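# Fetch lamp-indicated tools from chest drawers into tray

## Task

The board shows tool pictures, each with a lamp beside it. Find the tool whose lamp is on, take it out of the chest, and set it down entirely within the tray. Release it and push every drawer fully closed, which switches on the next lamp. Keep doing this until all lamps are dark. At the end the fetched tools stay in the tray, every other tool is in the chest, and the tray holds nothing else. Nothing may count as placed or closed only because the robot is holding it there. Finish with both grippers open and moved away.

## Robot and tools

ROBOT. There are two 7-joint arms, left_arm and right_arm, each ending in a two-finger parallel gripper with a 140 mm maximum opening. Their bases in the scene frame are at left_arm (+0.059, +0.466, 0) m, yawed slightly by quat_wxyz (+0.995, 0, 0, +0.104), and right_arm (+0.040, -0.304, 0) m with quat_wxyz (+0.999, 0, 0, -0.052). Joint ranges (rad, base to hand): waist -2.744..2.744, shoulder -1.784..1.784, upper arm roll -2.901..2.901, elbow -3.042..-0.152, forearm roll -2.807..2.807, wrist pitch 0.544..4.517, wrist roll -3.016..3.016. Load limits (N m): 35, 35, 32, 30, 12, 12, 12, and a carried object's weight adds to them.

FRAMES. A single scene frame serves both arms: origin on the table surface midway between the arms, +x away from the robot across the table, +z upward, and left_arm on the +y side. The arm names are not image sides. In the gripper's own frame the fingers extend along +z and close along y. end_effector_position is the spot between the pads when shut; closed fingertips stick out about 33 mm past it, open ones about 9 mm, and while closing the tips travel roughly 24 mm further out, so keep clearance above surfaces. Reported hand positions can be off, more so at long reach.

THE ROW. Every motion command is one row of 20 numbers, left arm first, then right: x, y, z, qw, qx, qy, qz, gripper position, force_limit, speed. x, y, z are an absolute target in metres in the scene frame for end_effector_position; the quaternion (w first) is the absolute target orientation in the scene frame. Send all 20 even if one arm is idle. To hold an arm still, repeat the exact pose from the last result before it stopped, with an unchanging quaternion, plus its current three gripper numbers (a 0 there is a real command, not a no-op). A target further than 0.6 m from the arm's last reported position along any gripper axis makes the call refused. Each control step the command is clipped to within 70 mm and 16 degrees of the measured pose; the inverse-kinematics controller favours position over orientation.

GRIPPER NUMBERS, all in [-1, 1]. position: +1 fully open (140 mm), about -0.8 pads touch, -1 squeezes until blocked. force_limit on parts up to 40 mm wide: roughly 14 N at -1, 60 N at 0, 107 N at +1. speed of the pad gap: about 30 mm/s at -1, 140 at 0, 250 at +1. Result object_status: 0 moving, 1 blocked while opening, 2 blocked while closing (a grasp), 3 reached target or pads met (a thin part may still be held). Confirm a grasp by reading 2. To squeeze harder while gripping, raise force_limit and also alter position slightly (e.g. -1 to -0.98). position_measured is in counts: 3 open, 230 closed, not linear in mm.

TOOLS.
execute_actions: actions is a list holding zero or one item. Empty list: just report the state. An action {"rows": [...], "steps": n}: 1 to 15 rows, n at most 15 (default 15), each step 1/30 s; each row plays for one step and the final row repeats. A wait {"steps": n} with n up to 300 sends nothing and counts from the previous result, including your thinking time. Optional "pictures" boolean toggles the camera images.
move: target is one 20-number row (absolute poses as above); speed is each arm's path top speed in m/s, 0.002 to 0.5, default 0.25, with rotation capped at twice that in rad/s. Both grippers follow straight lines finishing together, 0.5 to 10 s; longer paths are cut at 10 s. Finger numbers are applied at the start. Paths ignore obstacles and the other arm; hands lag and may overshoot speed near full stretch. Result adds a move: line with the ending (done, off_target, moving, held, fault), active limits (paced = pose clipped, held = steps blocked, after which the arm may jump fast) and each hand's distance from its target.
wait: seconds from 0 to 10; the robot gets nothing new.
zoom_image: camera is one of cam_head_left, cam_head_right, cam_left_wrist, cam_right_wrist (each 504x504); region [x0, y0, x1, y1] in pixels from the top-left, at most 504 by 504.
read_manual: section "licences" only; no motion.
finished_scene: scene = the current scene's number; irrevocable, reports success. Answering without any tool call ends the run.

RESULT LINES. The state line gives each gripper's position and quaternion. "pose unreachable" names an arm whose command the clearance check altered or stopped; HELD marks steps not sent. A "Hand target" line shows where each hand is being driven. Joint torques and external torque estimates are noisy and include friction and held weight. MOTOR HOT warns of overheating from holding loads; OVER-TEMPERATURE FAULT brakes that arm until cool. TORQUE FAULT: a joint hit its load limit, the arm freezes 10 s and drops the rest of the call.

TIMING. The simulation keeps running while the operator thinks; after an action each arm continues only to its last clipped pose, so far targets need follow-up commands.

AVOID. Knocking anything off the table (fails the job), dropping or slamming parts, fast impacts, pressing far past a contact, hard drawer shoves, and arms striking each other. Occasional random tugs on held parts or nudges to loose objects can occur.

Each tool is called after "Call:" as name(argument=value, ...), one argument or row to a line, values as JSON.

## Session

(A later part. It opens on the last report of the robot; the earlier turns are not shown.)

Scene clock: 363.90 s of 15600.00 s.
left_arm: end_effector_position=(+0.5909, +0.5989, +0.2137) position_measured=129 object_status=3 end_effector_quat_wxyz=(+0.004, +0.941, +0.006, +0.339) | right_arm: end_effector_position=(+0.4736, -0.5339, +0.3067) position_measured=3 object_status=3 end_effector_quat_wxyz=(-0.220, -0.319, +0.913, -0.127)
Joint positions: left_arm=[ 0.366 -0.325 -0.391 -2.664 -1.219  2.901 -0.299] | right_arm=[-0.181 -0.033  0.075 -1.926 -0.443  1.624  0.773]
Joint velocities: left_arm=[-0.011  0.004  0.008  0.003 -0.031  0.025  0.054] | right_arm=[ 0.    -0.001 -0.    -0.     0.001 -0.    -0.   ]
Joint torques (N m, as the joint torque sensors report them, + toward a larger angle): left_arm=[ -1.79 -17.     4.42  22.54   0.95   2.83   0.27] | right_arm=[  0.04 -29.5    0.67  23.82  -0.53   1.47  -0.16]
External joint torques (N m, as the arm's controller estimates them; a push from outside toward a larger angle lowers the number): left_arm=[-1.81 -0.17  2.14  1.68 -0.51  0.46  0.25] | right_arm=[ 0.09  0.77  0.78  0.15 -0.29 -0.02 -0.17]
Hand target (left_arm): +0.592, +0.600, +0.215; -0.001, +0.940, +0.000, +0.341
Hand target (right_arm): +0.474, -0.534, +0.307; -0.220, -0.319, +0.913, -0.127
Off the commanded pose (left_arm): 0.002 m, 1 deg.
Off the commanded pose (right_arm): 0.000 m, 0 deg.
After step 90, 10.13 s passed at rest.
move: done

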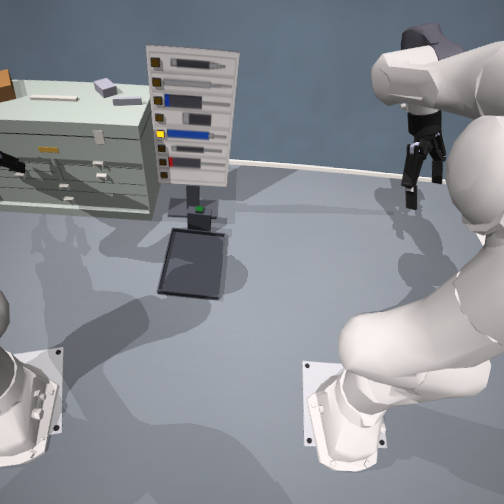

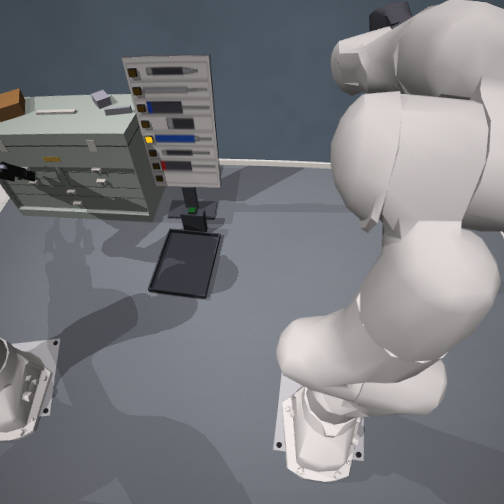

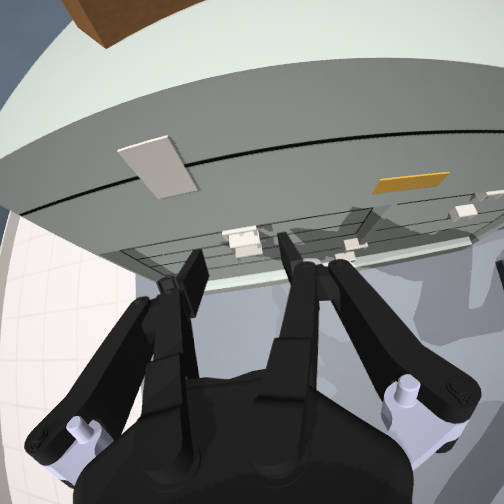

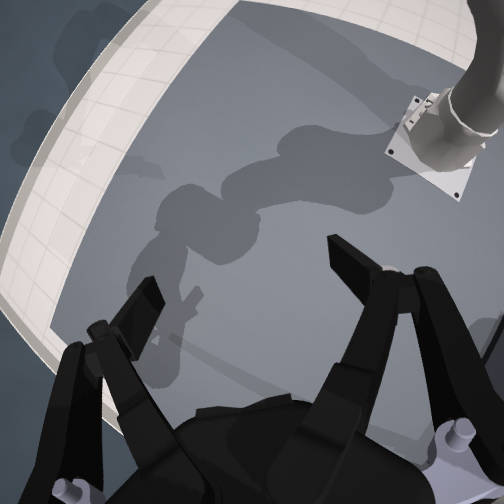

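Call:
move(
  target=[0.607,0.60,0.215,0,0.94,0,0.342,0.0,0,0,0.4736,-0.5339,0.3067,-0.220,-0.319,0.913,-0.127,1,0,0],
  speed=0.02,
)

Call:
zoom_image(
  camera="cam_left_wrist",
  region=[150, 150, 350, 320],
)

Call:
zoom_image(
  camera="cam_head_right",
  region=[0, 140, 100, 220],
)

Scene clock: 377.07 s of 15600.00 s.
left_arm: end_effector_position=(+0.6051, +0.5985, +0.2139) position_measured=129 object_status=3 end_effector_quat_wxyz=(+0.001, +0.940, -0.003, +0.341) | right_arm: end_effector_position=(+0.4736, -0.5339, +0.3067) position_measured=3 object_status=3 end_effector_quat_wxyz=(-0.220, -0.319, +0.913, -0.127)
Joint positions: left_arm=[ 0.365 -0.281 -0.399 -2.625 -1.214  2.92  -0.284] | right_arm=[-0.181 -0.033  0.075 -1.926 -0.443  1.624  0.773]
Joint velocities: left_arm=[-0.001  0.001 -0.     0.001  0.004  0.001  0.   ] | right_arm=[-0.    -0.001  0.     0.001  0.001 -0.    -0.002]
Joint torques (N m, as the joint torque sensors report them, + toward a larger angle): left_arm=[  1.39 -16.1    1.74  24.44   2.01   3.3   -0.31] | right_arm=[  0.06 -29.79   0.73  23.86  -0.51   1.47  -0.18]
External joint torques (N m, as the arm's controller estimates them; a push from outside toward a larger angle lowers the number): left_arm=[ 1.41  2.   -0.32  3.57  0.53  0.94 -0.32] | right_arm=[ 0.05  0.48  0.8   0.2  -0.28 -0.02 -0.19]
Hand target (left_arm): +0.607, +0.600, +0.215; -0.000, +0.940, -0.000, +0.342
Hand target (right_arm): +0.474, -0.534, +0.307; -0.220, -0.319, +0.913, -0.127
Off the commanded pose (left_arm): 0.003 m, 0 deg.
Off the commanded pose (right_arm): 0.000 m, 0 deg.
After step 90, 9.13 s passed at rest.
move: done

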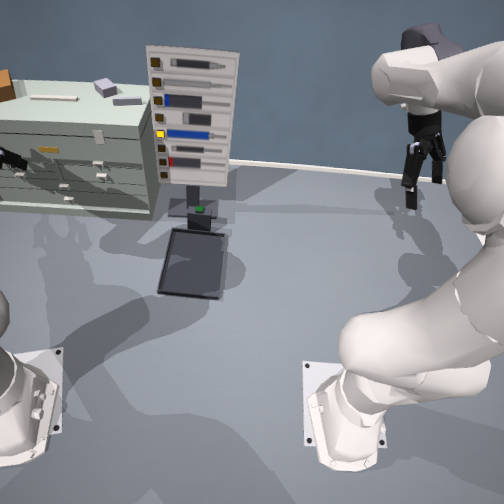

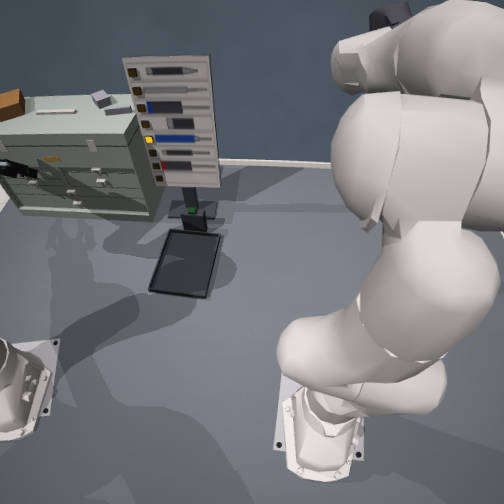

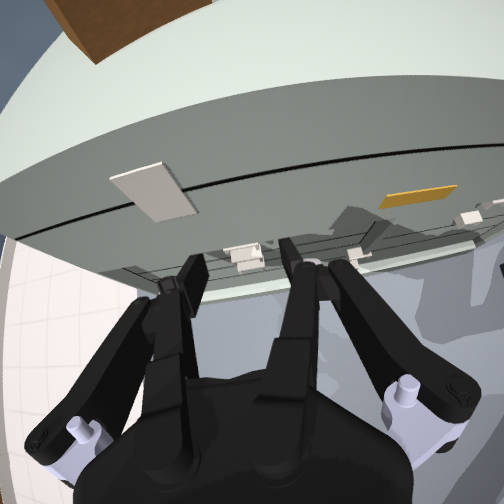

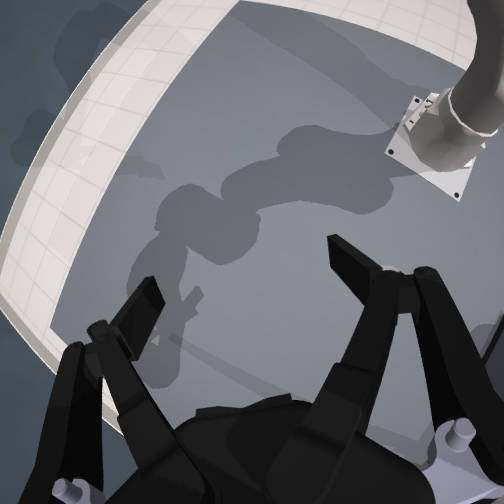

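Region (150, 150, 350, 320) of cam_left_wrist's 504x504 image, scaled by 2.520, with more detail than that image has; it fills the top 428 rows of this view, and the rest is white.

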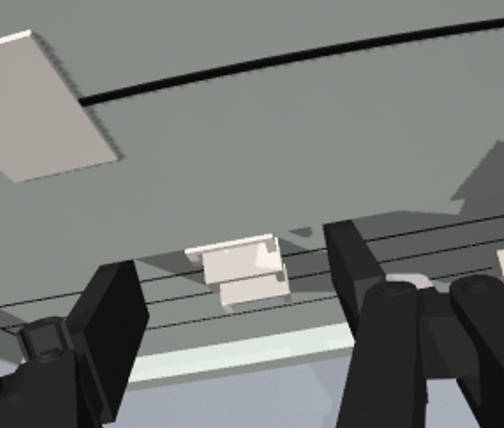

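Region (0, 140, 100, 220) of cam_head_right's 504x504 image, scaled by 5.040, with more detail than that image has; it fills the top 403 rows of this view, and the rest is white.

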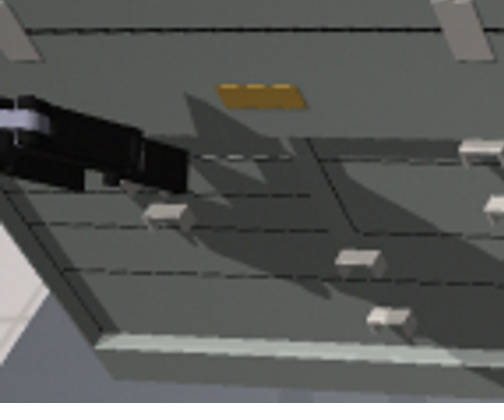

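Call:
move(
  target=[0.602,0.60,0.213,0,0.94,0,0.342,-1,0,-0.5,0.4736,-0.5339,0.3067,-0.220,-0.319,0.913,-0.127,1,0,0],
  speed=0.02,
)

Call:
move(
  target=[0.56,0.60,0.213,0,0.94,0,0.342,-1,0,-0.5,0.4736,-0.5339,0.3067,-0.220,-0.319,0.913,-0.127,1,0,0],
  speed=0.04,
)

Scene clock: 391.43 s of 15600.00 s.
left_arm: end_effector_position=(+0.6031, +0.5962, +0.2142) position_measured=193 object_status=2 end_effector_quat_wxyz=(+0.003, +0.940, -0.005, +0.342) | right_arm: end_effector_position=(+0.4736, -0.5339, +0.3067) position_measured=3 object_status=3 end_effector_quat_wxyz=(-0.220, -0.319, +0.913, -0.127)
Joint positions: left_arm=[ 0.361 -0.289 -0.397 -2.632 -1.228  2.916 -0.272] | right_arm=[-0.181 -0.033  0.075 -1.926 -0.443  1.624  0.773]
Joint velocities: left_arm=[ 0.001 -0.    -0.001 -0.    -0.008 -0.     0.012] | right_arm=[-0.001  0.    -0.    -0.    -0.001 -0.    -0.001]
Joint torques (N m, as the joint torque sensors report them, + toward a larger angle): left_arm=[  0.96 -16.57   3.86  20.28   0.68   3.65  -0.15] | right_arm=[ -0.33 -29.49   0.54  23.56  -0.52   1.44  -0.15]
External joint torques (N m, as the arm's controller estimates them; a push from outside toward a larger angle lowers the number): left_arm=[ 0.92  1.23  1.71 -0.52 -0.79  1.31 -0.17] | right_arm=[-0.18  0.79  0.77 -0.11 -0.27 -0.05 -0.15]
Hand target (left_arm): +0.602, +0.600, +0.213; +0.000, +0.940, -0.000, +0.342
Hand target (right_arm): +0.474, -0.534, +0.307; -0.220, -0.319, +0.913, -0.127
Off the commanded pose (left_arm): 0.004 m, 1 deg.
Off the commanded pose (right_arm): 0.000 m, 0 deg.
After step 90, 10.67 s passed at rest.
move: off_target (left_arm)

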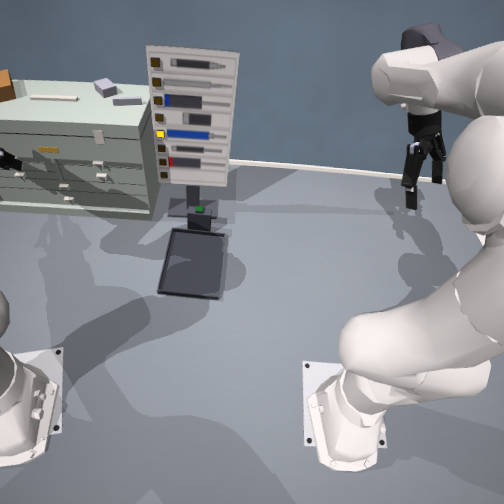

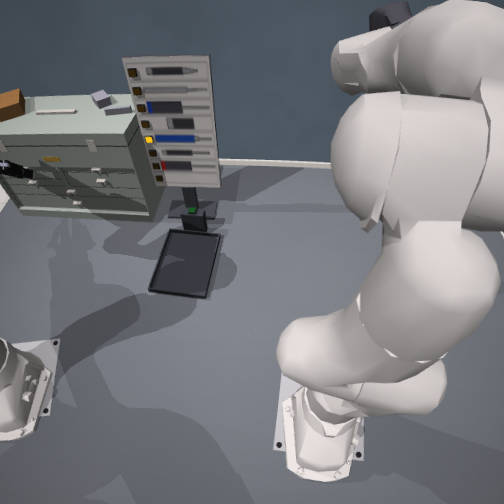

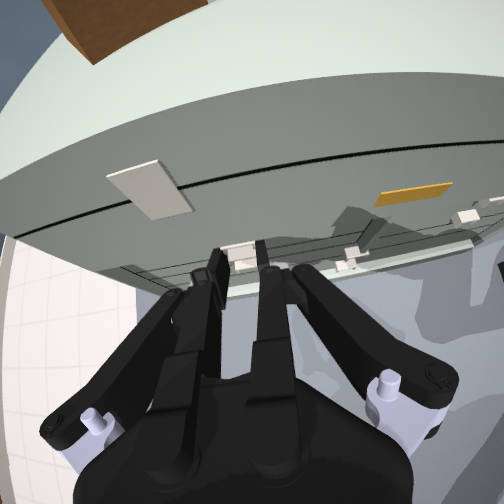

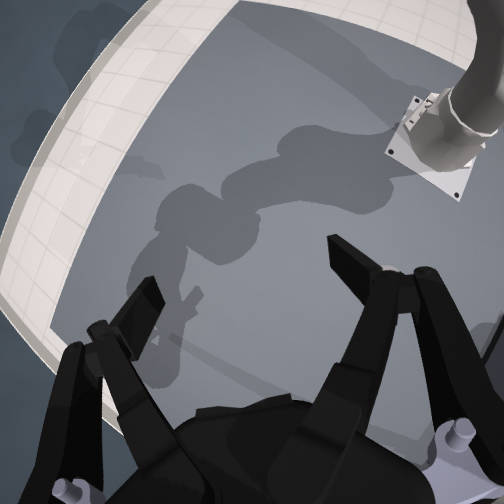

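Scene clock: 392.80 s of 15600.00 s.
left_arm: end_effector_position=(+0.5626, +0.5970, +0.2144) position_measured=193 object_status=2 end_effector_quat_wxyz=(+0.001, +0.939, -0.004, +0.344) | right_arm: end_effector_position=(+0.4736, -0.5339, +0.3067) position_measured=3 object_status=3 end_effector_quat_wxyz=(-0.220, -0.319, +0.913, -0.127)
Joint positions: left_arm=[ 0.353 -0.422 -0.367 -2.746 -1.263  2.867 -0.237] | right_arm=[-0.181 -0.033  0.075 -1.926 -0.443  1.624  0.773]
Joint velocities: left_arm=[ 0.002 -0.004  0.001 -0.004 -0.002 -0.003  0.007] | right_arm=[ 0.     0.     0.001 -0.001 -0.    -0.001 -0.   ]
Joint torques (N m, as the joint torque sensors report them, + toward a larger angle): left_arm=[  0.74 -15.66   5.69  19.78   0.62   2.44  -0.07] | right_arm=[ -0.11 -29.99   1.04  23.81  -0.51   1.54  -0.14]
External joint torques (N m, as the arm's controller estimates them; a push from outside toward a larger angle lowers the number): left_arm=[ 0.69 -1.94  3.19 -1.17 -0.79  0.15 -0.09] | right_arm=[-0.14  0.24  1.08  0.14 -0.28  0.04 -0.15]
Hand target (left_arm): +0.561, +0.599, +0.213; +0.001, +0.939, +0.000, +0.343
Hand target (right_arm): +0.474, -0.534, +0.307; -0.220, -0.319, +0.913, -0.127
Off the commanded pose (left_arm): 0.004 m, 1 deg.
Off the commanded pose (right_arm): 0.000 m, 0 deg.
move: off_target (left_arm)

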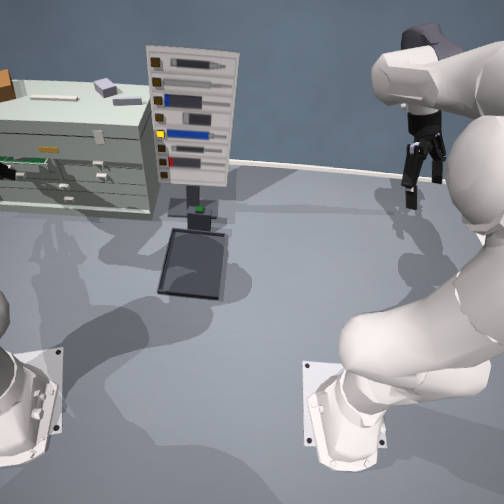

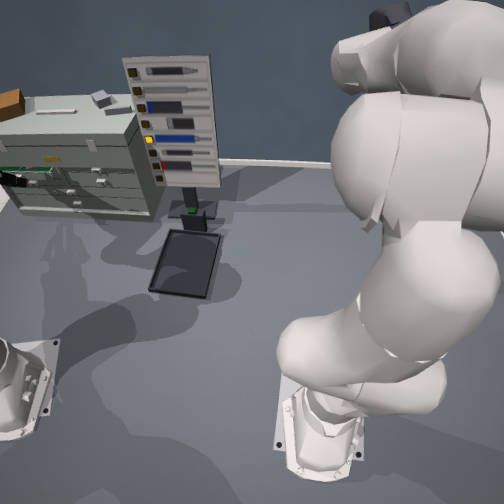

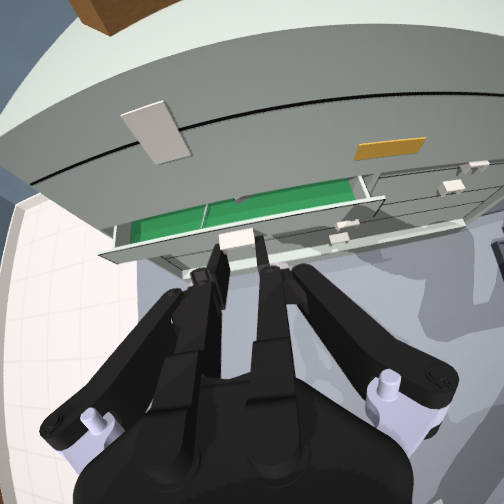

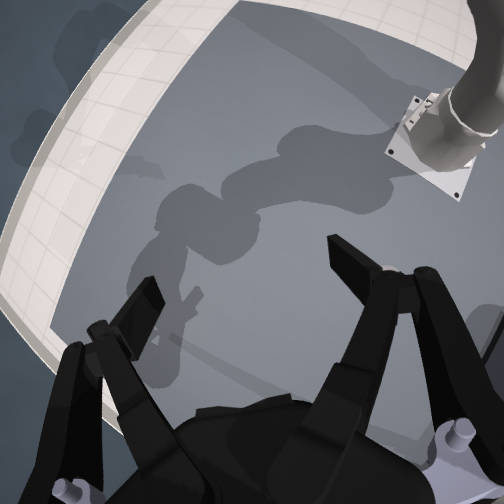

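Call:
move(
  target=[0.49,0.597,0.218,0,0.976,0,0.217,-1,0,-0.5,0.4736,-0.5339,0.3067,-0.220,-0.319,0.913,-0.127,1,0,0],
  speed=0.05,
)

Scene clock: 408.37 s of 15600.00 s.
left_arm: end_effector_position=(+0.4910, +0.5990, +0.2202) position_measured=193 object_status=2 end_effector_quat_wxyz=(-0.005, +0.975, -0.003, +0.222) | right_arm: end_effector_position=(+0.4736, -0.5339, +0.3067) position_measured=3 object_status=3 end_effector_quat_wxyz=(-0.220, -0.319, +0.913, -0.127)
Joint positions: left_arm=[ 0.656 -0.687 -0.531 -2.78  -0.801  2.455 -0.635] | right_arm=[-0.181 -0.033  0.075 -1.926 -0.443  1.624  0.773]
Joint velocities: left_arm=[ 0.013 -0.006 -0.005  0.004  0.01  -0.021 -0.023] | right_arm=[ 0.001  0.001 -0.001 -0.     0.002 -0.001 -0.001]
Joint torques (N m, as the joint torque sensors report them, + toward a larger angle): left_arm=[-0.25 -6.47  5.21 23.7   1.32  1.64 -0.35] | right_arm=[ -0.16 -29.65   0.62  23.78  -0.53   1.5   -0.13]
External joint torques (N m, as the arm's controller estimates them; a push from outside toward a larger angle lowers the number): left_arm=[-0.23 -0.19 -1.18  1.52  0.54 -1.26 -0.36] | right_arm=[-0.19  0.44  0.67  0.21 -0.31  0.01 -0.14]
Hand target (left_arm): +0.489, +0.596, +0.219; -0.001, +0.976, +0.002, +0.217
Hand target (right_arm): +0.474, -0.534, +0.307; -0.220, -0.319, +0.913, -0.127
Off the commanded pose (left_arm): 0.003 m, 1 deg.
Off the commanded pose (right_arm): 0.000 m, 0 deg.
After step 90, 9.63 s passed at rest.
move: done

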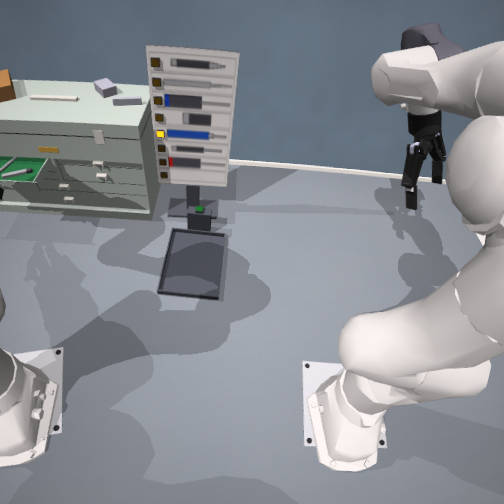

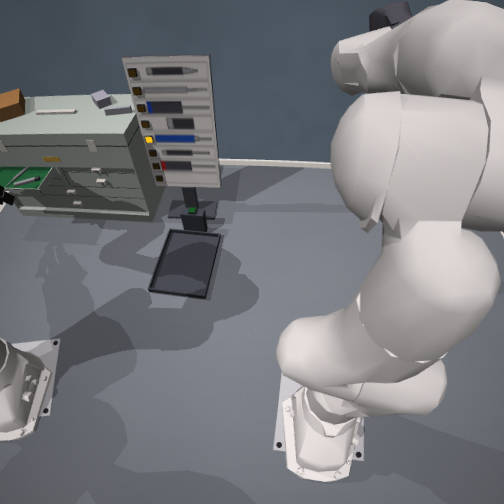

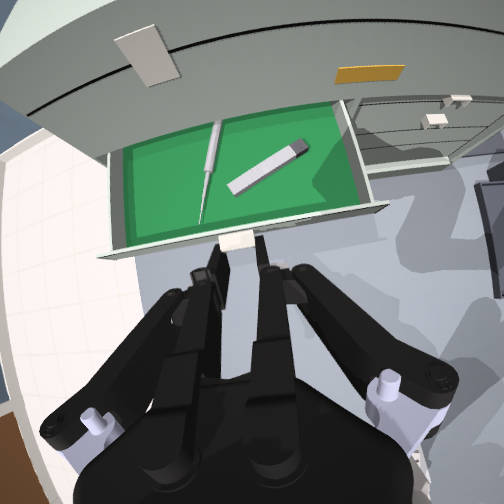

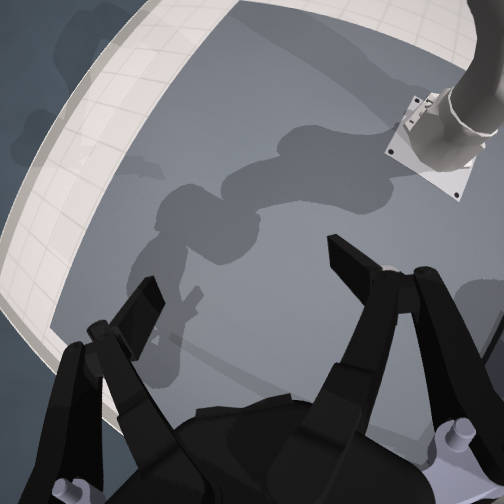

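Call:
move(
  target=[0.43,0.597,0.22,0,0.991,0,0.131,-1,0,-0.5,0.4736,-0.5339,0.3067,-0.220,-0.319,0.913,-0.127,1,0,0],
  speed=0.05,
)

Scene clock: 415.10 s of 15600.00 s.
left_arm: end_effector_position=(+0.4338, +0.6003, +0.2234) position_measured=193 object_status=2 end_effector_quat_wxyz=(-0.007, +0.990, -0.001, +0.139) | right_arm: end_effector_position=(+0.4736, -0.5339, +0.3067) position_measured=3 object_status=3 end_effector_quat_wxyz=(-0.220, -0.319, +0.913, -0.127)
Joint positions: left_arm=[ 0.733 -0.804 -0.523 -2.766 -0.625  2.206 -0.718] | right_arm=[-0.181 -0.033  0.075 -1.926 -0.443  1.624  0.773]
Joint velocities: left_arm=[ 0.    -0.001  0.005  0.001  0.011 -0.01  -0.012] | right_arm=[ 0.002 -0.001  0.001 -0.     0.     0.001 -0.001]
Joint torques (N m, as the joint torque sensors report them, + toward a larger angle): left_arm=[-0.51 -4.18  7.4  22.95  0.89  0.66 -0.03] | right_arm=[ -0.25 -29.68   0.91  23.63  -0.5    1.45  -0.11]
External joint torques (N m, as the arm's controller estimates them; a push from outside toward a larger angle lowers the number): left_arm=[-0.53 -0.77  0.03  0.31  0.24 -2.22 -0.05] | right_arm=[-0.34  0.49  0.89  0.02 -0.28 -0.05 -0.12]
Hand target (left_arm): +0.430, +0.596, +0.220; -0.001, +0.991, +0.001, +0.132
Hand target (right_arm): +0.474, -0.534, +0.307; -0.220, -0.319, +0.913, -0.127
Off the commanded pose (left_arm): 0.006 m, 1 deg.
Off the commanded pose (right_arm): 0.000 m, 0 deg.
After step 90, 1.57 s passed at rest.
move: off_target (left_arm)

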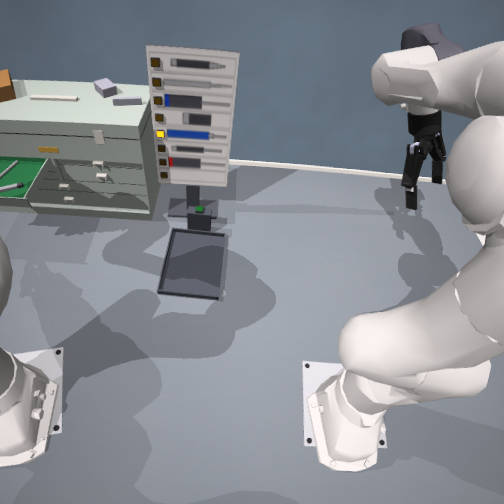

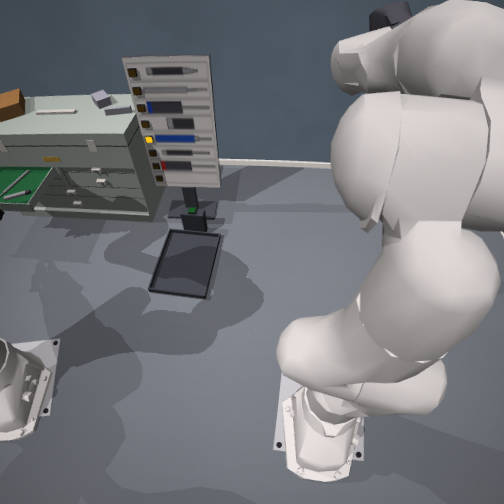

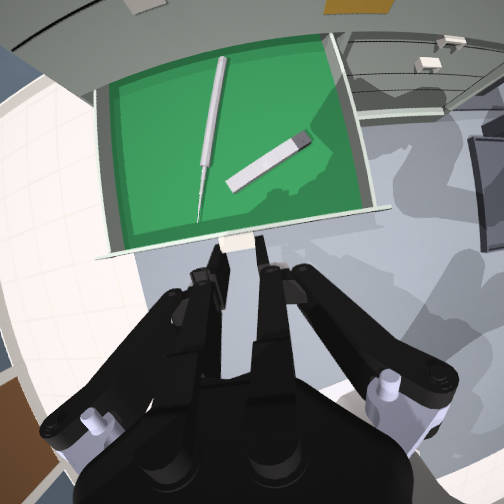

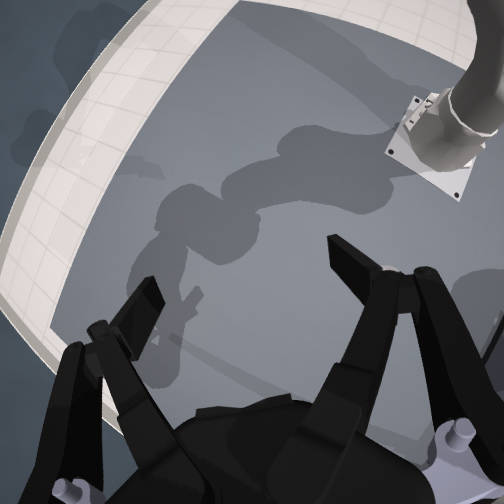

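Call:
move(
  target=[0.59,0.597,0.214,0,0.94,0,0.342,-1,0,-0.5,0.4736,-0.5339,0.3067,-0.220,-0.319,0.913,-0.127,1,0,0],
  speed=0.07,
)

Call:
move(
  target=[0.608,0.597,0.214,0,0.94,0,0.342,-1,0,-0.5,0.4736,-0.5339,0.3067,-0.220,-0.319,0.913,-0.127,1,0,0],
  speed=0.02,
)

Scene clock: 429.80 s of 15600.00 s.
left_arm: end_effector_position=(+0.5907, +0.5965, +0.2145) position_measured=193 object_status=2 end_effector_quat_wxyz=(+0.005, +0.941, +0.004, +0.339) | right_arm: end_effector_position=(+0.4736, -0.5339, +0.3067) position_measured=3 object_status=3 end_effector_quat_wxyz=(-0.220, -0.319, +0.913, -0.127)
Joint positions: left_arm=[ 0.447 -0.341 -0.47  -2.661 -1.25   2.871 -0.282] | right_arm=[-0.181 -0.033  0.075 -1.926 -0.443  1.624  0.773]
Joint velocities: left_arm=[-0.017  0.006  0.015  0.001 -0.035  0.008  0.069] | right_arm=[ 0.     0.001 -0.     0.     0.002 -0.    -0.   ]
Joint torques (N m, as the joint torque sensors report them, + toward a larger angle): left_arm=[ -0.12 -13.92   5.85  21.07   0.95   3.27   0.43] | right_arm=[ -0.5  -29.37   0.96  23.2   -0.55   1.47  -0.18]
External joint torques (N m, as the arm's controller estimates them; a push from outside toward a larger angle lowers the number): left_arm=[-0.08  1.91  2.92  0.16 -0.48  0.94  0.4 ] | right_arm=[-0.53  0.67  1.   -0.36 -0.33 -0.02 -0.19]
Hand target (left_arm): +0.590, +0.599, +0.213; +0.001, +0.941, -0.002, +0.339
Hand target (right_arm): +0.474, -0.534, +0.307; -0.220, -0.319, +0.913, -0.127
Off the commanded pose (left_arm): 0.001 m, 1 deg.
Off the commanded pose (right_arm): 0.000 m, 0 deg.
After step 90, 8.10 s passed at rest.
move: done

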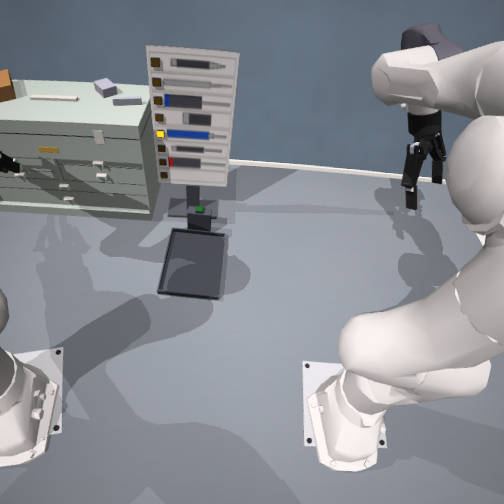

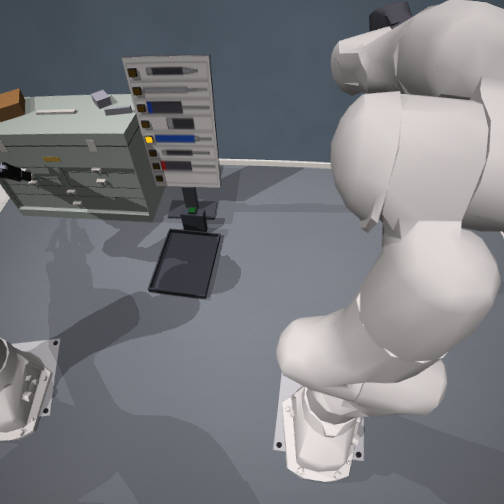

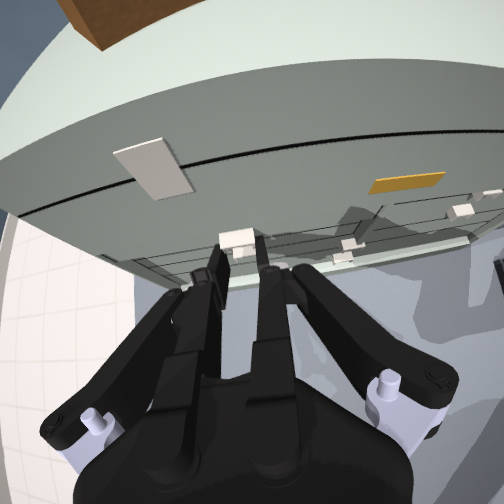

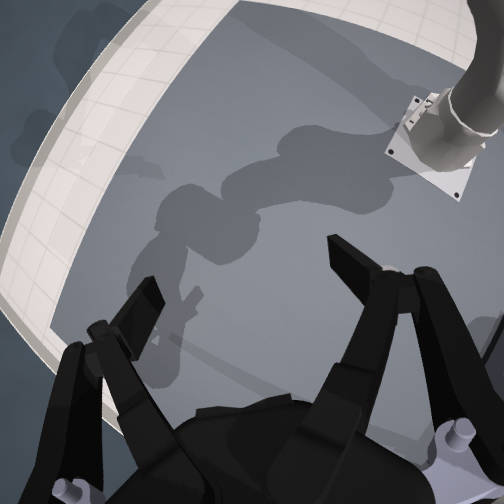

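Scene clock: 430.90 s of 15600.00 s.
left_arm: end_effector_position=(+0.6048, +0.5961, +0.2141) position_measured=193 object_status=2 end_effector_quat_wxyz=(+0.003, +0.940, +0.003, +0.341) | right_arm: end_effector_position=(+0.4736, -0.5339, +0.3067) position_measured=3 object_status=3 end_effector_quat_wxyz=(-0.220, -0.319, +0.913, -0.127)
Joint positions: left_arm=[ 0.447 -0.294 -0.485 -2.624 -1.25   2.902 -0.28 ] | right_arm=[-0.181 -0.033  0.075 -1.926 -0.443  1.624  0.773]
Joint velocities: left_arm=[-0.001  0.002 -0.002  0.002  0.001  0.004  0.002] | right_arm=[-0.001 -0.001 -0.     0.    -0.    -0.001 -0.   ]
Joint torques (N m, as the joint torque sensors report them, + toward a larger angle): left_arm=[  0.45 -10.89   2.58  26.79   2.25   3.79   0.3 ] | right_arm=[ -0.4  -29.76   0.81  23.92  -0.55   1.46  -0.14]
External joint torques (N m, as the arm's controller estimates them; a push from outside toward a larger angle lowers the number): left_arm=[ 0.46  6.19 -0.18  5.95  0.8   1.45  0.28] | right_arm=[-0.25  0.38  1.03  0.33 -0.31 -0.01 -0.15]
Hand target (left_arm): +0.608, +0.597, +0.214; -0.000, +0.940, -0.000, +0.341
Hand target (right_arm): +0.474, -0.534, +0.307; -0.220, -0.319, +0.913, -0.127
Off the commanded pose (left_arm): 0.003 m, 0 deg.
Off the commanded pose (right_arm): 0.000 m, 0 deg.
move: done

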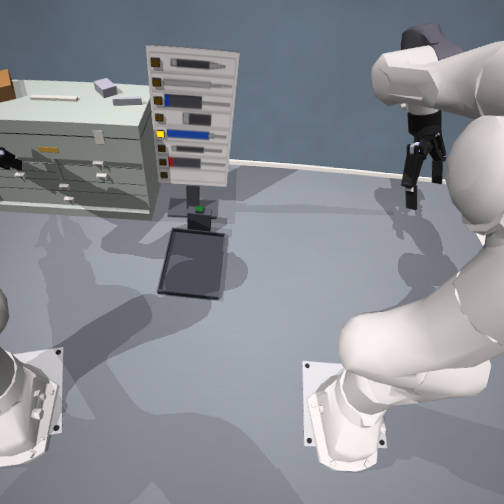

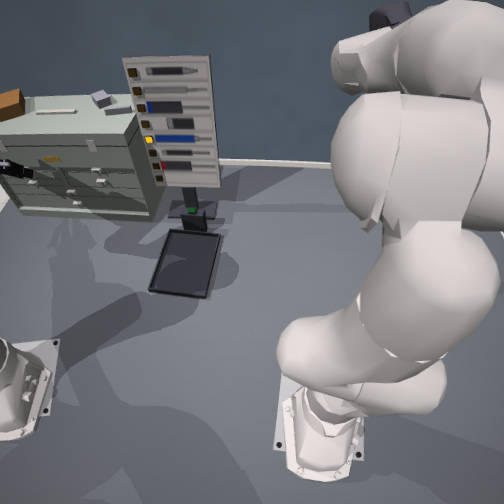

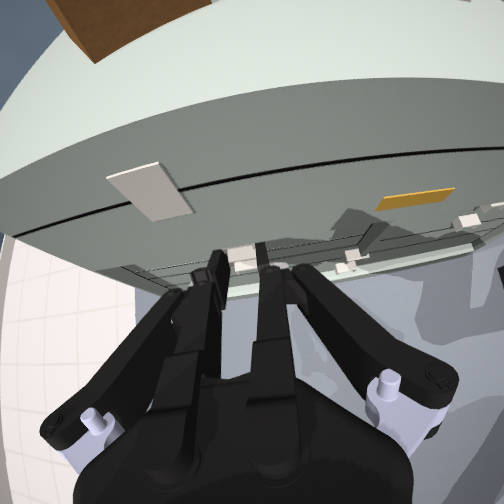

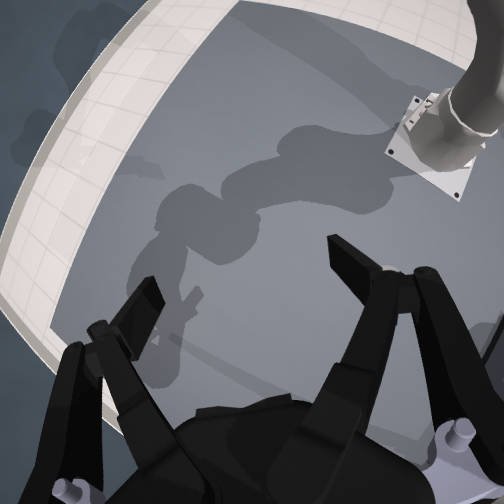

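Call:
move(
  target=[0.600,0.597,0.214,0,0.94,0,0.342,0,0,0,0.4736,-0.5339,0.3067,-0.220,-0.319,0.913,-0.127,1,0,0],
  speed=0.02,
)

Call:
move(
  target=[0.600,0.597,0.182,0,0.94,0,0.342,0,0,0,0.4736,-0.5339,0.3067,-0.220,-0.319,0.913,-0.127,1,0,0],
  speed=0.04,
)

Call:
zoom_image(
  camera="cam_left_wrist",
  region=[150, 150, 350, 320],
)

Call:
zoom_image(
  camera="cam_head_right",
  region=[0, 140, 100, 220],
)

Scene clock: 447.40 s of 15600.00 s.
left_arm: end_effector_position=(+0.6007, +0.5983, +0.2147) position_measured=129 object_status=3 end_effector_quat_wxyz=(-0.001, +0.940, +0.003, +0.342) | right_arm: end_effector_position=(+0.4736, -0.5339, +0.3067) position_measured=3 object_status=3 end_effector_quat_wxyz=(-0.220, -0.319, +0.913, -0.127)
Joint positions: left_arm=[ 0.444 -0.306 -0.479 -2.635 -1.259  2.903 -0.27 ] | right_arm=[-0.181 -0.033  0.075 -1.926 -0.443  1.624  0.773]
Joint velocities: left_arm=[-0.    -0.001 -0.001 -0.001 -0.007 -0.002  0.015] | right_arm=[ 0.     0.001  0.001  0.001 -0.001  0.001  0.   ]
Joint torques (N m, as the joint torque sensors report them, + toward a larger angle): left_arm=[ -1.65 -18.23   4.69  20.31   1.     2.     0.16] | right_arm=[ -0.12 -29.48   0.49  23.96  -0.56   1.42  -0.15]
External joint torques (N m, as the arm's controller estimates them; a push from outside toward a larger angle lowers the number): left_arm=[-1.66 -1.53  1.88 -0.45 -0.46 -0.34  0.15] | right_arm=[-0.1   0.6   0.58  0.38 -0.33 -0.07 -0.15]
Hand target (left_arm): +0.600, +0.597, +0.214; +0.000, +0.940, +0.000, +0.342
Hand target (right_arm): +0.474, -0.534, +0.307; -0.220, -0.319, +0.913, -0.127
Off the commanded pose (left_arm): 0.002 m, 0 deg.
Off the commanded pose (right_arm): 0.000 m, 0 deg.
After step 90, 12.80 s passed at rest.
move: done

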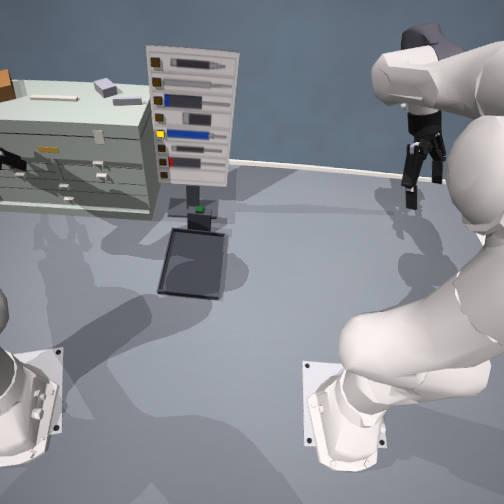

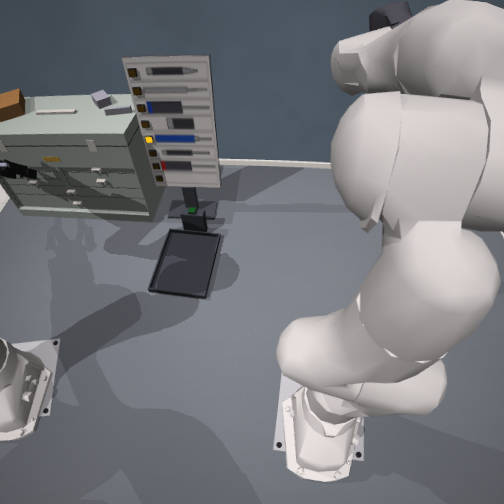

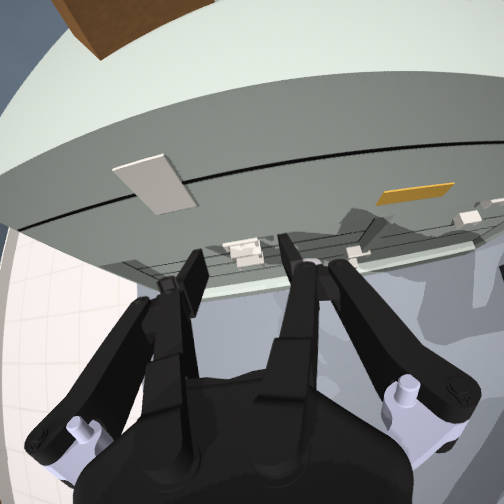

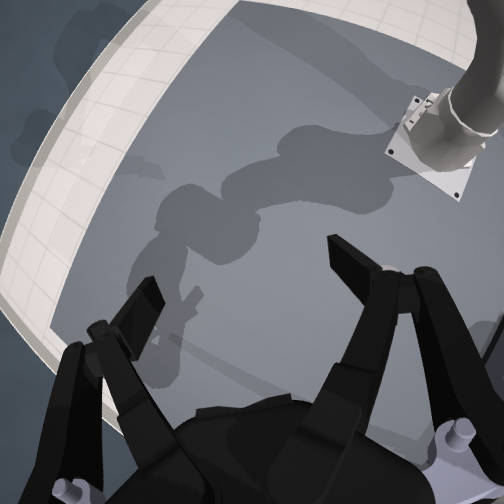

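Scene clock: 448.77 s of 15600.00 s.
left_arm: end_effector_position=(+0.5998, +0.5965, +0.1820) position_measured=129 object_status=3 end_effector_quat_wxyz=(+0.004, +0.940, +0.011, +0.340) | right_arm: end_effector_position=(+0.4736, -0.5339, +0.3067) position_measured=3 object_status=3 end_effector_quat_wxyz=(-0.220, -0.319, +0.913, -0.127)
Joint positions: left_arm=[ 0.403 -0.213 -0.466 -2.615 -1.454  2.968 -0.084] | right_arm=[-0.181 -0.033  0.075 -1.926 -0.443  1.624  0.773]
Joint velocities: left_arm=[ 0.     0.003  0.001  0.005 -0.051  0.004  0.089] | right_arm=[-0.001 -0.001  0.     0.     0.001 -0.001 -0.   ]
Joint torques (N m, as the joint torque sensors report them, + toward a larger angle): left_arm=[ -1.05 -19.24   3.78  21.87   0.98   2.5    0.22] | right_arm=[  0.07 -29.68   0.45  23.46  -0.59   1.48  -0.06]
External joint torques (N m, as the arm's controller estimates them; a push from outside toward a larger angle lowers the number): left_arm=[-1.1  -0.43  1.87  2.2  -0.5   0.48  0.2 ] | right_arm=[ 0.04  0.61  0.5  -0.21 -0.37 -0.01 -0.06]
Hand target (left_arm): +0.600, +0.597, +0.183; -0.000, +0.940, -0.000, +0.342
Hand target (right_arm): +0.474, -0.534, +0.307; -0.220, -0.319, +0.913, -0.127
Off the commanded pose (left_arm): 0.001 m, 1 deg.
Off the commanded pose (right_arm): 0.000 m, 0 deg.
move: done

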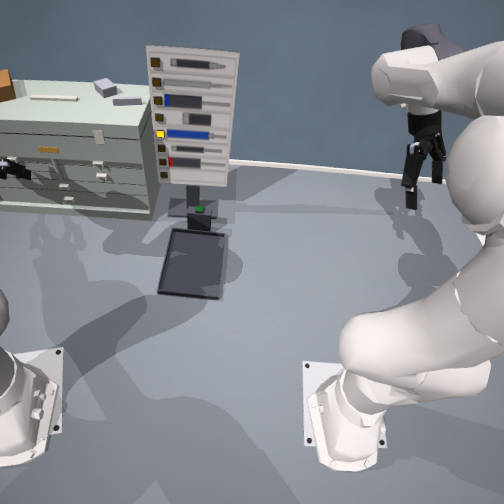

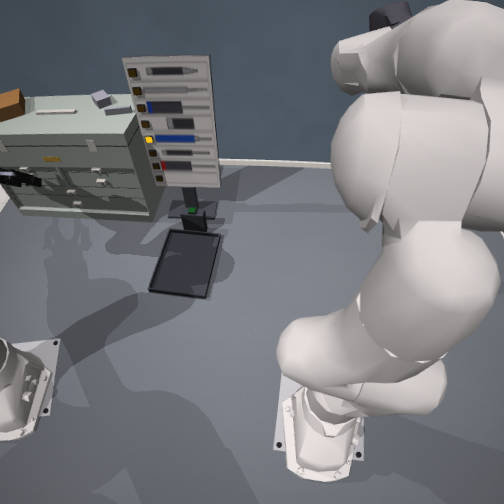

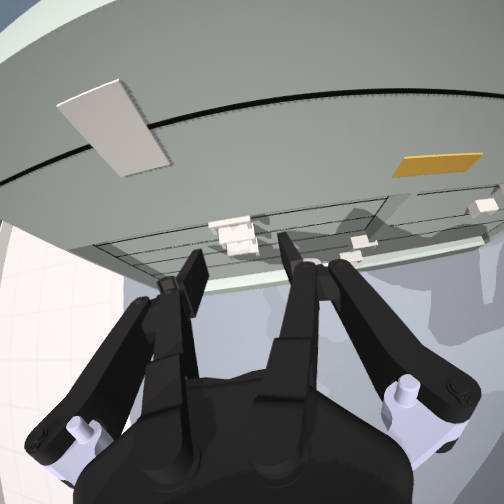

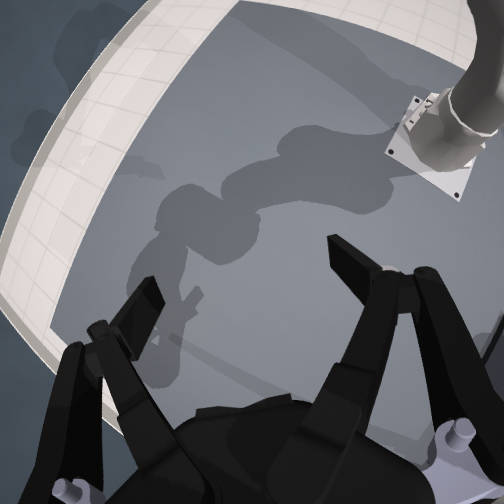

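Region (150, 150, 350, 320) of cam_left_wrist's 504x504 image, scaled by 2.520, with more detail than that image has; it fills the top 428 rows of this view, and the rest is white.

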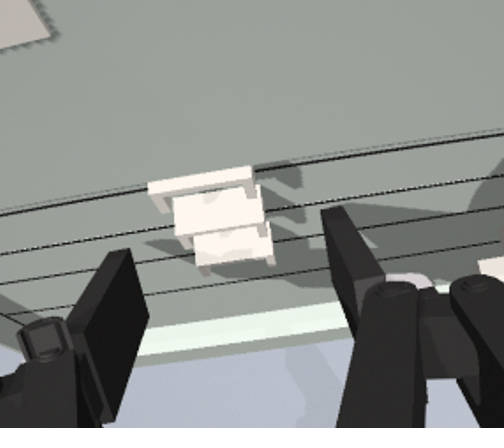

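Region (0, 140, 100, 220) of cam_head_right's 504x504 image, scaled by 5.040, with more detail than that image has; it fills the top 403 rows of this view, and the rest is white.

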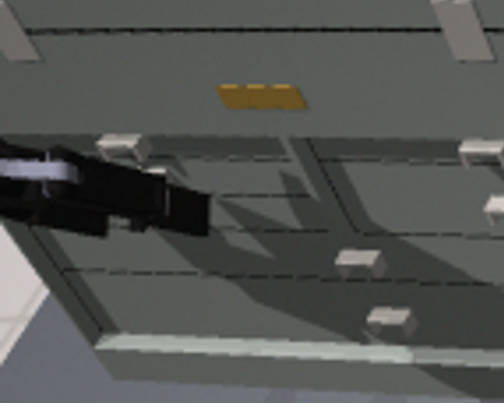

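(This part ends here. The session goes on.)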